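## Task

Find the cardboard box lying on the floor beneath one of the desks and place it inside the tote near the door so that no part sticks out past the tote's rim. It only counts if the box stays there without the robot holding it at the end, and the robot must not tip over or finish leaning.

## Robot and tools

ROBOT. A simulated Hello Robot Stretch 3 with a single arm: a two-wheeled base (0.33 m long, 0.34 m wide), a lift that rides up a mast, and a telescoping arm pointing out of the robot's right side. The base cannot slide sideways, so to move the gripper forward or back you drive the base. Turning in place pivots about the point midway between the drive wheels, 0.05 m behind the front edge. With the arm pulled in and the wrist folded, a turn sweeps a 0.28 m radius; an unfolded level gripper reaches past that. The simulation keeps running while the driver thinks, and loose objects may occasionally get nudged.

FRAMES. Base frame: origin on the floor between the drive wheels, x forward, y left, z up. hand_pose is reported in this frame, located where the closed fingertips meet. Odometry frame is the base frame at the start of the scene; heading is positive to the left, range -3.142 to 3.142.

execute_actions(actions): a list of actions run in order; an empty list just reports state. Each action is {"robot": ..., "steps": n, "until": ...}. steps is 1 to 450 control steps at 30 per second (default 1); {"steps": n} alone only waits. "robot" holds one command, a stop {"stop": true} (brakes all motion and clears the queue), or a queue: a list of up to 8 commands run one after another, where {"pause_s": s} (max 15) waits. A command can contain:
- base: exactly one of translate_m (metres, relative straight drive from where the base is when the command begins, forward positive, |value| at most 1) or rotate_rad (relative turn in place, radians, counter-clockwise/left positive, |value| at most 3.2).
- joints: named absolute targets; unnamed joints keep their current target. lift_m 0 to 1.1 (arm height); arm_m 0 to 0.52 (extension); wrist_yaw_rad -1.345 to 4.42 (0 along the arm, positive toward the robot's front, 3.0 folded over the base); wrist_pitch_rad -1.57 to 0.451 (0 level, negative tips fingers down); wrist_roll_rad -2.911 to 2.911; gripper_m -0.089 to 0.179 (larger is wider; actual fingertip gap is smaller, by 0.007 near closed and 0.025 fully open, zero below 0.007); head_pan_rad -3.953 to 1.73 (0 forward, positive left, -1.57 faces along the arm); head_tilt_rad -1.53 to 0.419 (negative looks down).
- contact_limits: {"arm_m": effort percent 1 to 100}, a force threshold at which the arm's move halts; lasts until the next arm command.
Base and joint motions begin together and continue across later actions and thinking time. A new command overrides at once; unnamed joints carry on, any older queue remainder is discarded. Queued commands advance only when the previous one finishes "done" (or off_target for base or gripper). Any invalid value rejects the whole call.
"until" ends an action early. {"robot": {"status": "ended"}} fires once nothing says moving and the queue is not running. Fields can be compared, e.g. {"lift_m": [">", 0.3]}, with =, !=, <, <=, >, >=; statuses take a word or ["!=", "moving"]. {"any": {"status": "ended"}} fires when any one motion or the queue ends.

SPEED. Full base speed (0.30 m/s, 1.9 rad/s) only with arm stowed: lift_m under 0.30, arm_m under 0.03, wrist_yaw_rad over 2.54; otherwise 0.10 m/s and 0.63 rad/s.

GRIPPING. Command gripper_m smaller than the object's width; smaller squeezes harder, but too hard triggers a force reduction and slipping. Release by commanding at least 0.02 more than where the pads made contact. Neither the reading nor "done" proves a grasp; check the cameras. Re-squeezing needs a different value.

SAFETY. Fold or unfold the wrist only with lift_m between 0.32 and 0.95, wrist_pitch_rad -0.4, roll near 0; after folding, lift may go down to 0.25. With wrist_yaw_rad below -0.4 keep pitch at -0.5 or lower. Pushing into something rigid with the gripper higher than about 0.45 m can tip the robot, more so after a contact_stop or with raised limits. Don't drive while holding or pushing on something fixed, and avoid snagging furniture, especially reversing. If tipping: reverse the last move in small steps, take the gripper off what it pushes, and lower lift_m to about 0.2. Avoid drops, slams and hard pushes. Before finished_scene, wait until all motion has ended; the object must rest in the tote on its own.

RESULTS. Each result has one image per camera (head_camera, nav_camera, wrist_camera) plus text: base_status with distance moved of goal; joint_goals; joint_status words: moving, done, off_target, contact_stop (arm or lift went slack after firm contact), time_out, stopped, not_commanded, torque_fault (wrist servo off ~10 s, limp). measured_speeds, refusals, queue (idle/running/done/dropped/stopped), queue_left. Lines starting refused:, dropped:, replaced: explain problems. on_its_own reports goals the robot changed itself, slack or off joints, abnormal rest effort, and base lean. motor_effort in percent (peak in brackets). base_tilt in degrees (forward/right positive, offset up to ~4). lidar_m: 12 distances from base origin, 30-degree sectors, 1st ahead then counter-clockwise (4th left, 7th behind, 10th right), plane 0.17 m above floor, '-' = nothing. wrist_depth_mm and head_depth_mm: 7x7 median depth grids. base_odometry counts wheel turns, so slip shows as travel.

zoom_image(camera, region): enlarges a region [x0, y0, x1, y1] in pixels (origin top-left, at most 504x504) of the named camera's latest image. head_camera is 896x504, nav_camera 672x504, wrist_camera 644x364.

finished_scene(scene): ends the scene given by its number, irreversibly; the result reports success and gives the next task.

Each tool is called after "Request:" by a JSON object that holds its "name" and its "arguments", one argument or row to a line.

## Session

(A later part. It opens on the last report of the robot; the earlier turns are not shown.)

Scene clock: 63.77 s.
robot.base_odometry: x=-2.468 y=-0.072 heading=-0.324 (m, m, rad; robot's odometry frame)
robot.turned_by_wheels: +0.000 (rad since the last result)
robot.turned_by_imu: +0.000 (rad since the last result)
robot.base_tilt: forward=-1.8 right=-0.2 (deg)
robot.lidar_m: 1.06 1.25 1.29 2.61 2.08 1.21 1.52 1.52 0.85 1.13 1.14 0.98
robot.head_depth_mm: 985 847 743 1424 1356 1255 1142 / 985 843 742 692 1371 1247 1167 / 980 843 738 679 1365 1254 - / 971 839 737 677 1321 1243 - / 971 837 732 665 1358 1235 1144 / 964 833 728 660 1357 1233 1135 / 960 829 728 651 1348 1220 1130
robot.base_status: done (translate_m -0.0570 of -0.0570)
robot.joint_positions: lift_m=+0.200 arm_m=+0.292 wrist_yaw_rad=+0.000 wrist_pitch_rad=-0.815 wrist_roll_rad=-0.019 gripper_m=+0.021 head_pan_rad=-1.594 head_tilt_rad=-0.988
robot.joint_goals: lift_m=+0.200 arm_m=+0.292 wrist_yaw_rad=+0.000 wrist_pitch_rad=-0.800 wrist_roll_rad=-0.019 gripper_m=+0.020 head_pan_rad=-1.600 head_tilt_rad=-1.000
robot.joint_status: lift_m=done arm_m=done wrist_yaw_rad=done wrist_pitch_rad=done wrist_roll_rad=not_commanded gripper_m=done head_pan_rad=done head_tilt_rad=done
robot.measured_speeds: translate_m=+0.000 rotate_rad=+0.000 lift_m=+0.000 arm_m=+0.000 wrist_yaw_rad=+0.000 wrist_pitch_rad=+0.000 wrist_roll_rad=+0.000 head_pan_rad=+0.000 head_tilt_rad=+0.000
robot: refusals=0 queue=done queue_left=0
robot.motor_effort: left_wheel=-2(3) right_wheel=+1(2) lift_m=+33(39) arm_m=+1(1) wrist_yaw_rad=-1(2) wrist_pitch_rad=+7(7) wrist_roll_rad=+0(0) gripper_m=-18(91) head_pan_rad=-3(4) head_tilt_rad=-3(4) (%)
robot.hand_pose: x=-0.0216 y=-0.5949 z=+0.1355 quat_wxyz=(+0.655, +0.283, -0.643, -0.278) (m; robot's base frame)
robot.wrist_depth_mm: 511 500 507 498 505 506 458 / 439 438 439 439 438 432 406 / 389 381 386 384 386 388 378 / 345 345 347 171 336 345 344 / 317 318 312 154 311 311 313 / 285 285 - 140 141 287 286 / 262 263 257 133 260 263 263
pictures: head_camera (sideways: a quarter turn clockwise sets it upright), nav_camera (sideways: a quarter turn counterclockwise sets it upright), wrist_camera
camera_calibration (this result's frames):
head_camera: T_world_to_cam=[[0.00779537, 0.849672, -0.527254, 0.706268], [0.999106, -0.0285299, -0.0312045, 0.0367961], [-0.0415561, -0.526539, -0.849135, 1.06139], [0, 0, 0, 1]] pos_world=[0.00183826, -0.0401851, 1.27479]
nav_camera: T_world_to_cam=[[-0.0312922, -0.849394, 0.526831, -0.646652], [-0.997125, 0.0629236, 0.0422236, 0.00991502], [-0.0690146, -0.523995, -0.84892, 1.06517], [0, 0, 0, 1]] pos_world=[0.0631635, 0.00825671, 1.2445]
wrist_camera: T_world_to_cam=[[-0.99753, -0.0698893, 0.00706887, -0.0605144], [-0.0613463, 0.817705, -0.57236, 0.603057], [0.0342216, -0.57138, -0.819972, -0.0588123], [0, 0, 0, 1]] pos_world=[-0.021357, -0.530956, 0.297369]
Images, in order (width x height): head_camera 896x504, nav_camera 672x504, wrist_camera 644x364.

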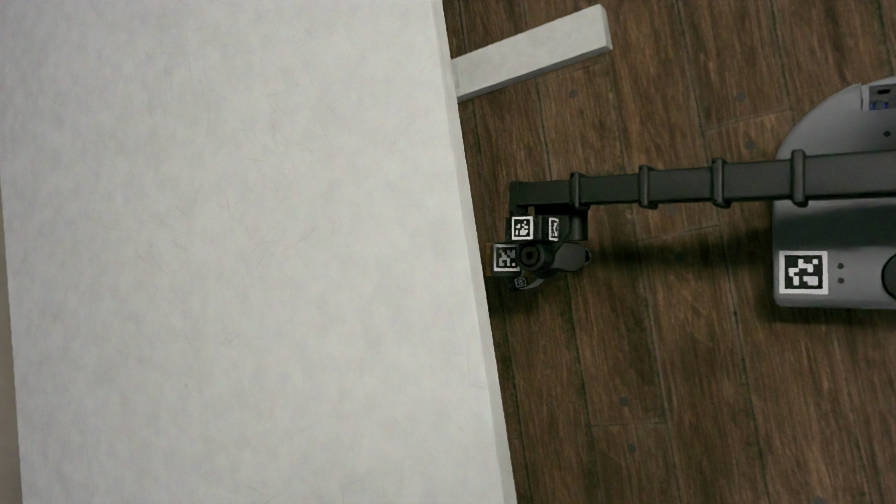

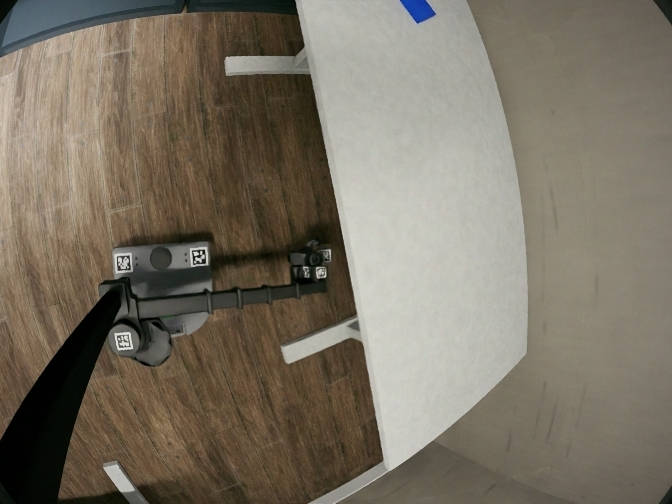

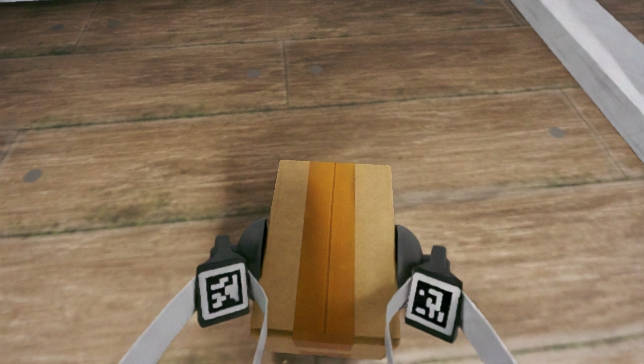

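Request:
{"name": "execute_actions", "arguments": {
  "actions": [
    {"robot":[{"joints":{"arm_m":0,"lift_m":0.34,"wrist_pitch_rad":-0.4,"head_pan_rad":0,"head_tilt_rad":-0.7}},{"joints":{"wrist_yaw_rad":2.65},"base":{"rotate_rad":1.44}},{"joints":{"lift_m":0.285}},{"base":{"translate_m":1}},{"base":{"translate_m":1}},{"base":{"translate_m":0.17}},{"base":{"rotate_rad":-1.32}}],"steps":450,"until":{"robot":{"status":"ended"}}},
    {"steps":450,"until":{"robot":{"status":"ended"}}}
  ]
}}

Scene clock: 87.00 s.
robot.base_odometry: x=-1.516 y=+1.878 heading=-0.204 (m, m, rad; robot's odometry frame)
robot.turned_by_wheels: +0.120 (rad since the last result)
robot.turned_by_imu: +0.131 (rad since the last result)
robot.base_tilt: forward=-1.7 right=-0.3 (deg)
robot.lidar_m: 2.56 0.83 0.59 0.56 0.58 0.77 1.73 2.22 2.94 2.24 1.27 0.57
robot.head_depth_mm: 2421 2722 2459 1122 1123 1127 1139 / 2380 2731 2426 1958 1638 1373 1224 / 2373 2699 2442 1953 1630 1394 1220 / 2360 2657 2420 1945 1623 1388 1216 / 2370 2667 2345 1936 1605 1380 1211 / 2344 2652 2417 1924 1603 1382 1213 / 2271 2271 2215 1914 1597 1376 1206
robot.base_status: done (rotate_rad -1.3199 of -1.3200)
robot.joint_positions: lift_m=+0.285 arm_m=+0.000 wrist_yaw_rad=+2.649 wrist_pitch_rad=-0.428 wrist_roll_rad=-0.019 gripper_m=+0.021 head_pan_rad=-0.007 head_tilt_rad=-0.703
robot.joint_goals: lift_m=+0.285 arm_m=+0.000 wrist_yaw_rad=+2.650 wrist_pitch_rad=-0.400 wrist_roll_rad=-0.019 gripper_m=+0.020 head_pan_rad=+0.000 head_tilt_rad=-0.700
robot.joint_status: lift_m=done arm_m=done wrist_yaw_rad=done wrist_pitch_rad=done wrist_roll_rad=not_commanded gripper_m=done head_pan_rad=done head_tilt_rad=done
robot.measured_speeds: translate_m=+0.000 rotate_rad=+0.000 lift_m=+0.000 arm_m=+0.000 wrist_yaw_rad=+0.000 wrist_pitch_rad=+0.000 wrist_roll_rad=+0.000 head_pan_rad=+0.000 head_tilt_rad=+0.000
robot: refusals=0 queue=done queue_left=0
robot.motor_effort: left_wheel=+1(8) right_wheel=-3(7) lift_m=+25(35) arm_m=-2(2) wrist_yaw_rad=+2(3) wrist_pitch_rad=+13(13) wrist_roll_rad=+0(0) gripper_m=-17(18) head_pan_rad=+4(55) head_tilt_rad=+1(17) (%)
robot.hand_pose: x=+0.0843 y=+0.0514 z=+0.2956 quat_wxyz=(+0.315, +0.700, -0.020, +0.640) (m; robot's base frame)
robot.wrist_depth_mm: 461 502 556 636 728 882 - / 490 541 604 684 807 941 - / 522 570 659 767 859 970 - / 559 605 689 170 711 761 758 / 590 592 602 153 591 610 605 / - 492 - 140 141 514 506 / - - - 133 418 443 444
pictures: head_camera (sideways: a quarter turn clockwise sets it upright), nav_camera (sideways: a quarter turn counterclockwise sets it upright), wrist_camera
camera_calibration (this result's frames):
head_camera: T_world_to_cam=[[-0.667499, -0.00700084, -0.744578, 0.993556], [0.0211366, 0.999375, -0.0283451, 0.0390502], [0.74431, -0.0346581, -0.666934, 0.81967], [0, 0, 0, 1]] pos_world=[0.0522836, -0.00366182, 1.28755]
nav_camera: T_world_to_cam=[[0.667703, -0.0164982, 0.744245, -0.934201], [-0.0572663, -0.99793, 0.029255, 0.0210522], [0.742222, -0.0621538, -0.667266, 0.824007], [0, 0, 0, 1]] pos_world=[0.0133785, 0.0568113, 1.24449]
wrist_camera: T_world_to_cam=[[0.908303, -0.417013, 0.0329395, -0.0613397], [-0.201698, -0.505583, -0.838871, 0.331339], [0.366474, 0.755305, -0.543333, 0.260178], [0, 0, 0, 1]] pos_world=[0.027197, -0.0545738, 0.421334]
Images, in order (width x height): head_camera 896x504, nav_camera 672x504, wrist_camera 644x364.

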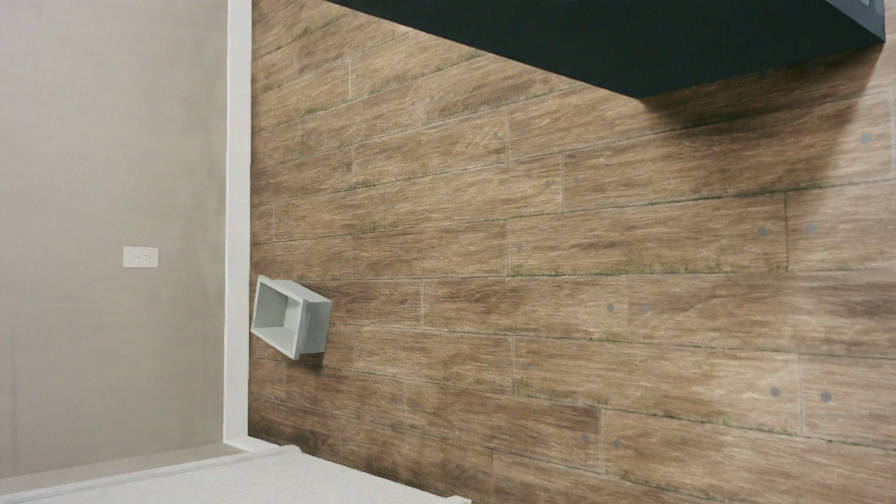

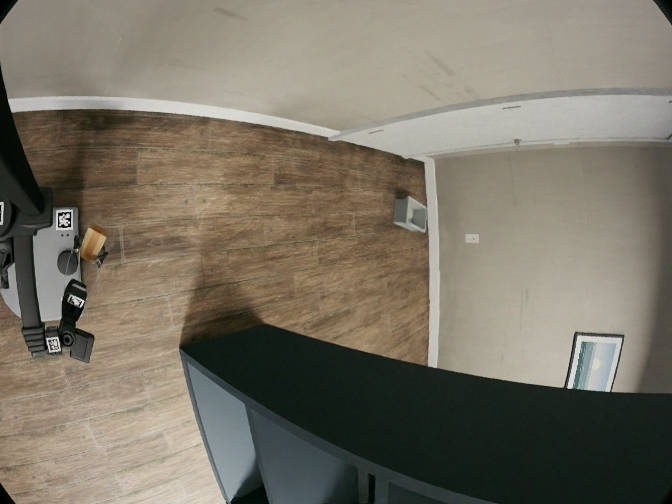

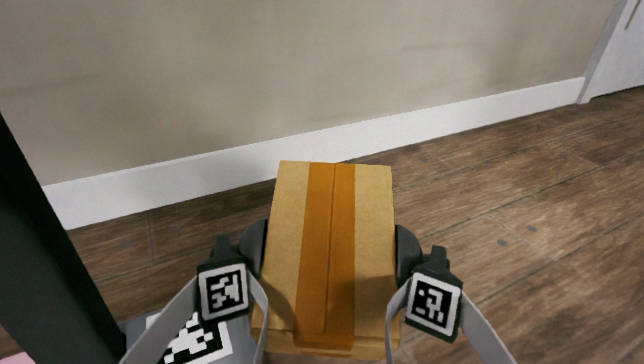

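Request:
{"name": "execute_actions", "arguments": {
  "actions": [
    {"robot":[{"base":{"rotate_rad":0.1},"joints":{"head_pan_rad":-1.6,"head_tilt_rad":-1.0}},{"base":{"translate_m":1}},{"base":{"translate_m":0.65}},{"base":{"rotate_rad":1.42}},{"joints":{"lift_m":0.34}},{"joints":{"wrist_yaw_rad":0}},{"joints":{"wrist_pitch_rad":-0.8}}],"steps":450,"until":{"robot":{"status":"ended"}}},
    {"steps":450,"until":{"robot":{"status":"ended"}}}
  ]
}}

Scene clock: 104.77 s.
robot.base_odometry: x=+0.125 y=+1.707 heading=+1.316 (m, m, rad; robot's odometry frame)
robot.turned_by_wheels: +1.520 (rad since the last result)
robot.turned_by_imu: +1.534 (rad since the last result)
robot.base_tilt: forward=-1.8 right=-0.4 (deg)
robot.lidar_m: 0.44 0.45 0.60 1.31 0.92 1.00 2.20 1.52 1.02 0.95 0.70 0.47
robot.head_depth_mm: 991 1187 1485 1542 1377 1251 1145 / 980 1163 1447 1535 1369 1246 1170 / 970 1153 1432 1525 1368 1269 - / 957 1137 1404 1517 1350 - - / 944 1118 1379 1501 1334 1238 1132 / 939 1111 1360 1510 1360 1233 1135 / 928 1095 1332 1508 1349 1232 1134
robot.base_status: done (rotate_rad +1.4199 of +1.4200)
robot.joint_positions: lift_m=+0.340 arm_m=+0.000 wrist_yaw_rad=+0.002 wrist_pitch_rad=-0.814 wrist_roll_rad=-0.019 gripper_m=+0.021 head_pan_rad=-1.593 head_tilt_rad=-0.988
robot.joint_goals: lift_m=+0.340 arm_m=+0.000 wrist_yaw_rad=+0.000 wrist_pitch_rad=-0.800 wrist_roll_rad=-0.019 gripper_m=+0.020 head_pan_rad=-1.600 head_tilt_rad=-1.000
robot.joint_status: lift_m=done arm_m=done wrist_yaw_rad=done wrist_pitch_rad=done wrist_roll_rad=not_commanded gripper_m=done head_pan_rad=done head_tilt_rad=done
robot.measured_speeds: translate_m=+0.000 rotate_rad=+0.000 lift_m=+0.000 arm_m=+0.000 wrist_yaw_rad=+0.000 wrist_pitch_rad=+0.000 wrist_roll_rad=+0.000 head_pan_rad=+0.000 head_tilt_rad=+0.000
robot: refusals=0 queue=done queue_left=0
robot.motor_effort: left_wheel=-3(9) right_wheel=+2(10) lift_m=+33(35) arm_m=-2(2) wrist_yaw_rad=-2(2) wrist_pitch_rad=+7(11) wrist_roll_rad=+0(0) gripper_m=-18(17) head_pan_rad=-4(54) head_tilt_rad=-3(17) (%)
robot.hand_pose: x=-0.0213 y=-0.3036 z=+0.2757 quat_wxyz=(+0.656, +0.283, -0.643, -0.277) (m; robot's base frame)
robot.wrist_depth_mm: 651 705 723 728 734 726 732 / 622 653 640 509 652 654 661 / 577 581 530 552 576 573 582 / 523 513 469 170 499 517 523 / 470 464 346 153 462 468 463 / 423 422 - 139 141 429 426 / 393 394 391 133 387 393 389
pictures: head_camera (sideways: a quarter turn clockwise sets it upright), nav_camera (sideways: a quarter turn counterclockwise sets it upright), wrist_camera
camera_calibration (this result's frames):
head_camera: T_world_to_cam=[[0.00768143, 0.849665, -0.527267, 0.706286], [0.99911, -0.0283966, -0.0312044, 0.0367959], [-0.0414859, -0.526558, -0.849127, 1.06138], [0, 0, 0, 1]] pos_world=[0.00184363, -0.0401861, 1.27479]
nav_camera: T_world_to_cam=[[-0.0311783, -0.84939, 0.526845, -0.64667], [-0.997133, 0.0627908, 0.042223, 0.00991589], [-0.0689447, -0.524018, -0.848912, 1.06516], [0, 0, 0, 1]] pos_world=[0.0631623, 0.00826345, 1.2445]
wrist_camera: T_world_to_cam=[[-0.997413, -0.0715333, 0.00715338, -0.0414033], [-0.0627017, 0.81694, -0.573304, 0.445083], [0.0351665, -0.572269, -0.819311, 0.222148], [0, 0, 0, 1]] pos_world=[-0.0212009, -0.23944, 0.437473]
Images, in order (width x height): head_camera 896x504, nav_camera 672x504, wrist_camera 644x364.

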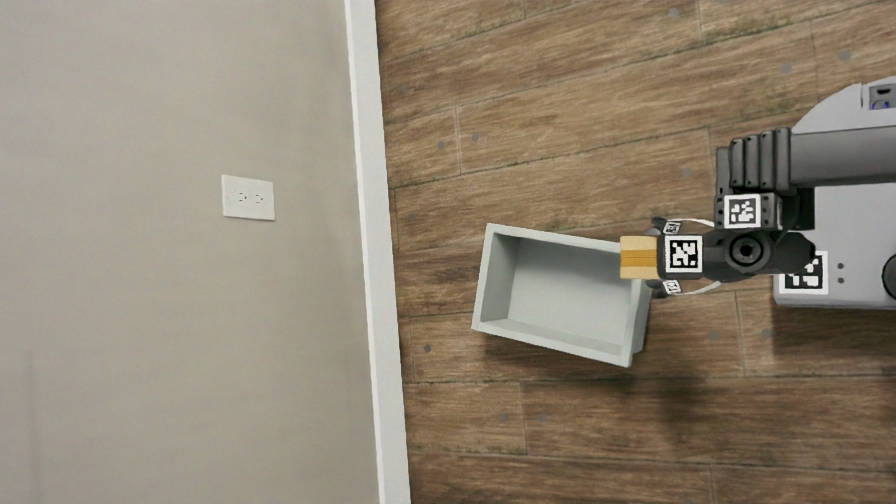

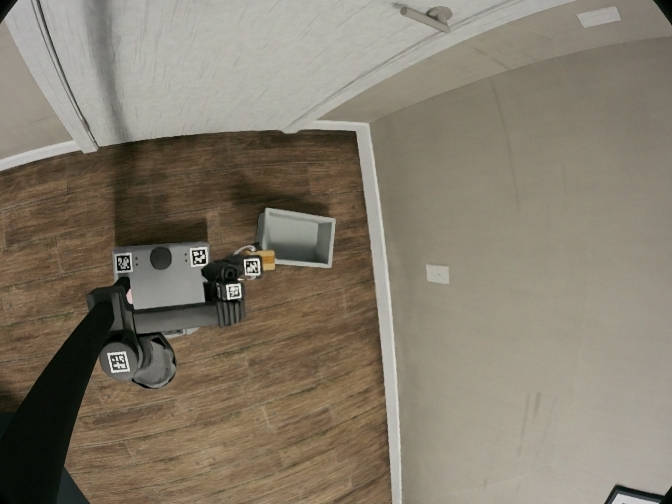

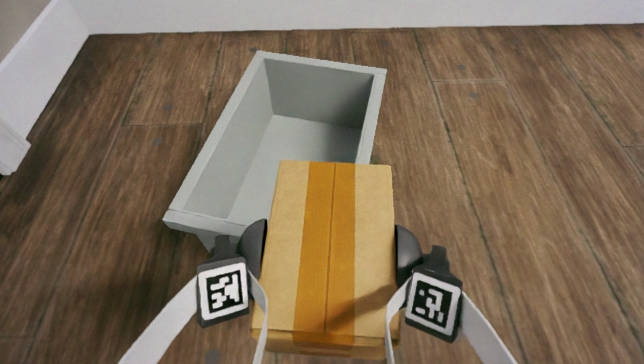

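Request:
{"name": "execute_actions", "arguments": {
  "actions": [
    {"robot":[{"base":{"translate_m":0.052},"joints":{"arm_m":0.255,"lift_m":0.27}},{"joints":{"lift_m":0.2}}],"steps":450,"until":{"robot":{"status":"ended"}}}
  ]
}}

Scene clock: 109.67 s.
robot.base_odometry: x=+0.138 y=+1.757 heading=+1.316 (m, m, rad; robot's odometry frame)
robot.turned_by_wheels: +0.000 (rad since the last result)
robot.turned_by_imu: +0.000 (rad since the last result)
robot.base_tilt: forward=-1.7 right=-0.3 (deg)
robot.lidar_m: 0.39 0.40 0.53 1.16 0.95 1.01 2.22 1.51 1.01 0.95 0.62 0.42
robot.head_depth_mm: 988 1184 1462 1531 1378 1251 1146 / 977 1164 1447 1521 1371 1244 1171 / 962 1148 1424 1522 1372 1246 - / 953 1131 1388 1513 1319 1234 - / 940 1114 1366 1501 1336 1235 1141 / 931 1103 1352 1502 1366 1238 1131 / 922 1086 1327 1501 1355 1231 1134
robot.base_status: done (translate_m +0.0520 of +0.0520)
robot.joint_positions: lift_m=+0.200 arm_m=+0.255 wrist_yaw_rad=+0.000 wrist_pitch_rad=-0.816 wrist_roll_rad=-0.019 gripper_m=+0.021 head_pan_rad=-1.593 head_tilt_rad=-0.988
robot.joint_goals: lift_m=+0.200 arm_m=+0.255 wrist_yaw_rad=+0.000 wrist_pitch_rad=-0.800 wrist_roll_rad=-0.019 gripper_m=+0.020 head_pan_rad=-1.600 head_tilt_rad=-1.000
robot.joint_status: lift_m=done arm_m=done wrist_yaw_rad=done wrist_pitch_rad=done wrist_roll_rad=not_commanded gripper_m=done head_pan_rad=done head_tilt_rad=done
robot.measured_speeds: translate_m=+0.000 rotate_rad=+0.000 lift_m=+0.000 arm_m=+0.000 wrist_yaw_rad=+0.000 wrist_pitch_rad=+0.000 wrist_roll_rad=+0.000 head_pan_rad=+0.000 head_tilt_rad=+0.000
robot: refusals=0 queue=done queue_left=0
robot.motor_effort: left_wheel=-3(3) right_wheel=+2(7) lift_m=+25(36) arm_m=+2(2) wrist_yaw_rad=-1(1) wrist_pitch_rad=+7(7) wrist_roll_rad=+0(0) gripper_m=-19(17) head_pan_rad=-3(5) head_tilt_rad=-4(4) (%)
robot.hand_pose: x=-0.0216 y=-0.5578 z=+0.1357 quat_wxyz=(+0.655, +0.283, -0.643, -0.278) (m; robot's base frame)
robot.wrist_depth_mm: 455 465 468 476 470 476 470 / 434 437 438 439 437 432 435 / 385 389 248 239 232 389 383 / 347 349 237 170 254 233 347 / 314 310 206 154 272 211 317 / 284 180 - 140 141 182 286 / 265 158 252 132 252 159 263
pictures: head_camera (sideways: a quarter turn clockwise sets it upright), nav_camera (sideways: a quarter turn counterclockwise sets it upright), wrist_camera
camera_calibration (this result's frames):
head_camera: T_world_to_cam=[[0.00768174, 0.849665, -0.527267, 0.706286], [0.99911, -0.028397, -0.0312044, 0.0367959], [-0.0414861, -0.526558, -0.849127, 1.06138], [0, 0, 0, 1]] pos_world=[0.00184361, -0.0401861, 1.27479]
nav_camera: T_world_to_cam=[[-0.0311786, -0.84939, 0.526845, -0.64667], [-0.997133, 0.0627911, 0.042223, 0.00991589], [-0.0689449, -0.524018, -0.848912, 1.06516], [0, 0, 0, 1]] pos_world=[0.0631623, 0.00826343, 1.2445]
wrist_camera: T_world_to_cam=[[-0.997528, -0.0699108, 0.00704017, -0.0579294], [-0.0613634, 0.81797, -0.571978, 0.57296], [0.0342288, -0.570997, -0.820239, -0.0371656], [0, 0, 0, 1]] pos_world=[-0.0213553, -0.493935, 0.297644]
Images, in order (width x height): head_camera 896x504, nav_camera 672x504, wrist_camera 644x364.

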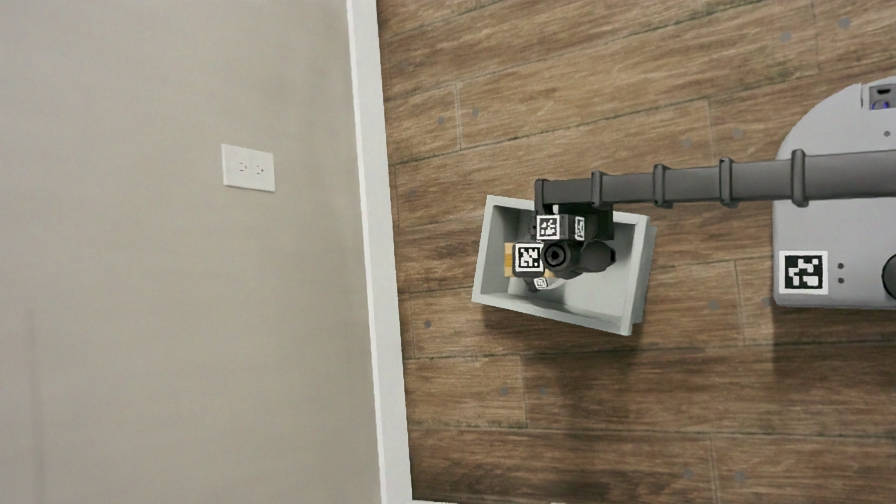

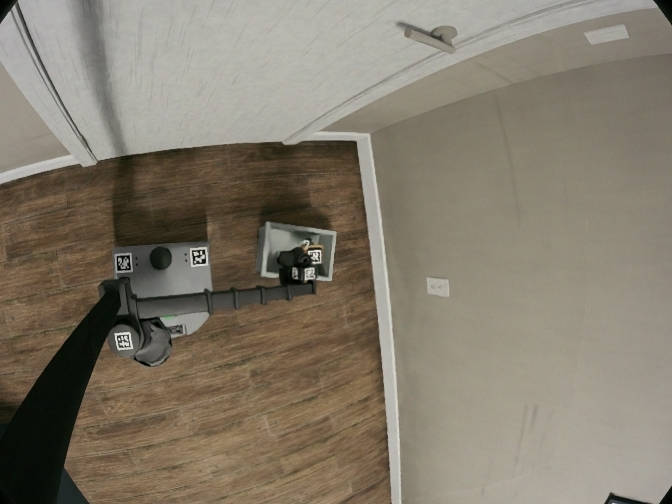

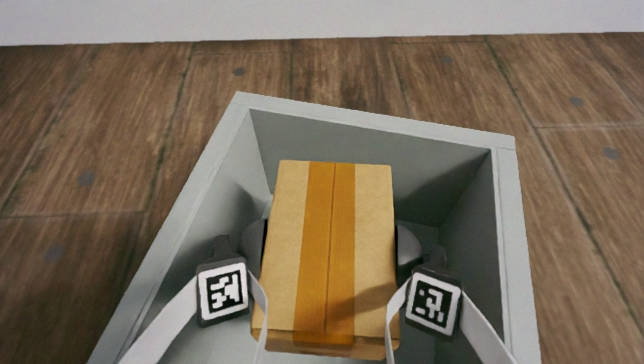

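Request:
{"name": "execute_actions", "arguments": {
  "actions": [
    {"robot":[{"joints":{"lift_m":0.122}},{"joints":{"gripper_m":0.105}},{"joints":{"lift_m":0.25}}],"steps":450,"until":{"robot":{"status":"ended"}}}
  ]
}}

Scene clock: 114.73 s.
robot.base_odometry: x=+0.138 y=+1.757 heading=+1.316 (m, m, rad; robot's odometry frame)
robot.turned_by_wheels: +0.000 (rad since the last result)
robot.turned_by_imu: +0.000 (rad since the last result)
robot.base_tilt: forward=-1.7 right=-0.3 (deg)
robot.lidar_m: 0.39 0.40 0.53 1.16 0.95 1.01 2.22 1.51 1.02 0.95 0.62 0.42
robot.head_depth_mm: 989 1182 1468 1523 1374 1246 1146 / 976 1168 1448 1527 1373 1248 1175 / 963 1147 1418 1511 1344 1248 - / 954 1132 1392 1518 1317 1237 - / 942 1119 1373 1514 1337 1231 1128 / 934 1100 1349 1506 1358 1234 1129 / 922 1087 1332 1499 1355 1230 1134
robot.base_status: done (translate_m +0.0520 of +0.0520)
robot.joint_positions: lift_m=+0.250 arm_m=+0.255 wrist_yaw_rad=+0.000 wrist_pitch_rad=-0.814 wrist_roll_rad=-0.019 gripper_m=+0.105 head_pan_rad=-1.593 head_tilt_rad=-0.988
robot.joint_goals: lift_m=+0.250 arm_m=+0.255 wrist_yaw_rad=+0.000 wrist_pitch_rad=-0.800 wrist_roll_rad=-0.019 gripper_m=+0.105 head_pan_rad=-1.600 head_tilt_rad=-1.000
robot.joint_status: lift_m=done arm_m=done wrist_yaw_rad=done wrist_pitch_rad=done wrist_roll_rad=not_commanded gripper_m=done head_pan_rad=done head_tilt_rad=done
robot.measured_speeds: translate_m=+0.000 rotate_rad=+0.000 lift_m=+0.000 arm_m=+0.000 wrist_yaw_rad=+0.000 wrist_pitch_rad=+0.000 wrist_roll_rad=+0.000 head_pan_rad=+0.000 head_tilt_rad=+0.000
robot: refusals=0 queue=done queue_left=0
robot.motor_effort: left_wheel=-2(3) right_wheel=+2(2) lift_m=+33(33) arm_m=+2(1) wrist_yaw_rad=+1(0) wrist_pitch_rad=+6(8) wrist_roll_rad=+0(0) gripper_m=+1(81) head_pan_rad=-4(4) head_tilt_rad=-4(4) (%)
robot.hand_pose: x=-0.0216 y=-0.5582 z=+0.1857 quat_wxyz=(+0.656, +0.283, -0.643, -0.277) (m; robot's base frame)
robot.wrist_depth_mm: 462 466 471 469 477 483 494 / 504 504 519 511 520 512 512 / 452 452 451 459 449 454 458 / 408 407 335 297 274 403 410 / 366 363 310 357 332 360 365 / 335 339 316 283 332 338 334 / 312 299 299 264 296 300 309
pictures: head_camera (sideways: a quarter turn clockwise sets it upright), nav_camera (sideways: a quarter turn counterclockwise sets it upright), wrist_camera
camera_calibration (this result's frames):
head_camera: T_world_to_cam=[[0.00768164, 0.849665, -0.527267, 0.706286], [0.99911, -0.0283969, -0.0312044, 0.0367959], [-0.041486, -0.526558, -0.849127, 1.06138], [0, 0, 0, 1]] pos_world=[0.00184362, -0.0401861, 1.27479]
nav_camera: T_world_to_cam=[[-0.0311785, -0.84939, 0.526845, -0.64667], [-0.997133, 0.062791, 0.042223, 0.00991589], [-0.0689449, -0.524018, -0.848912, 1.06516], [0, 0, 0, 1]] pos_world=[0.0631623, 0.00826343, 1.2445]
wrist_camera: T_world_to_cam=[[-0.997531, -0.0698549, 0.00717516, -0.0583098], [-0.0613288, 0.816865, -0.57356, 0.601567], [0.0342048, -0.572584, -0.819132, 0.0025396], [0, 0, 0, 1]] pos_world=[-0.0213593, -0.494018, 0.347534]
Images, in order (width x height): head_camera 896x504, nav_camera 672x504, wrist_camera 644x364.

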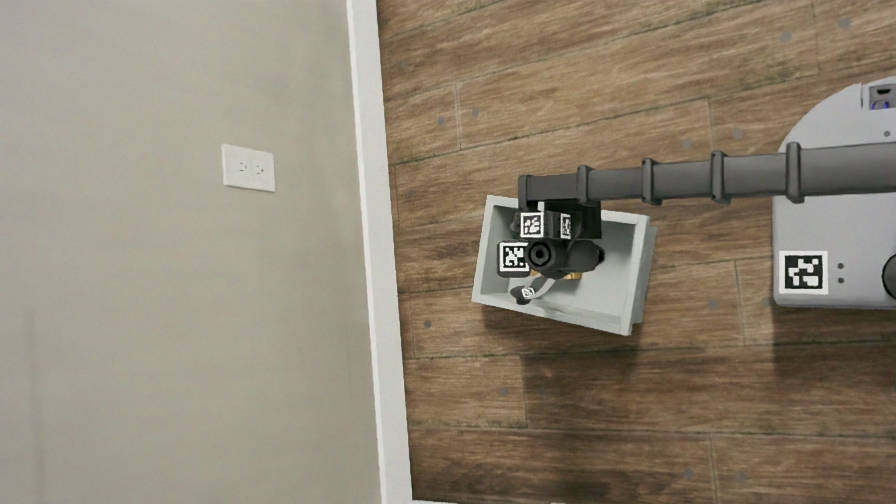

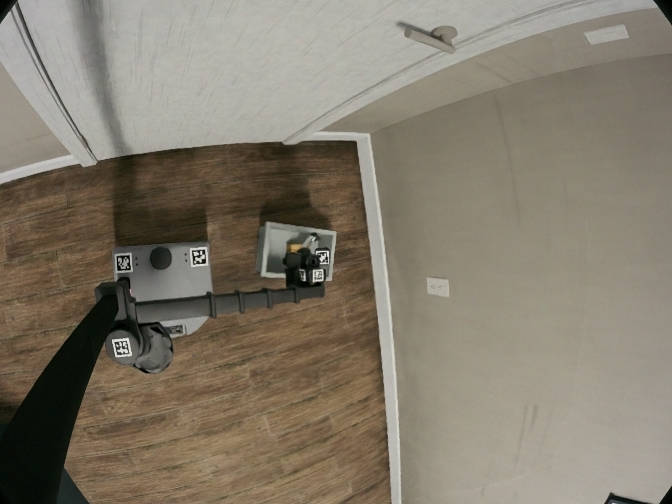

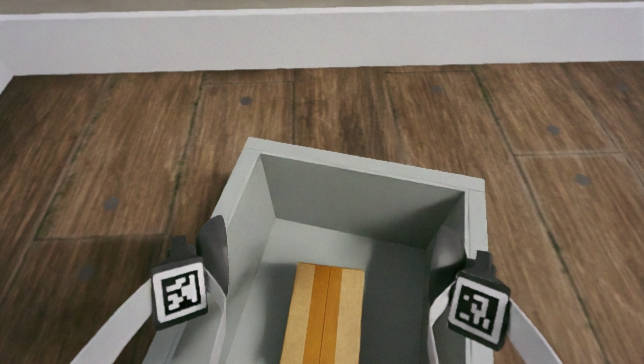

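Request:
{"name": "finished_scene", "arguments": {
  "scene": 1
}}

The scene is finished: the task was done.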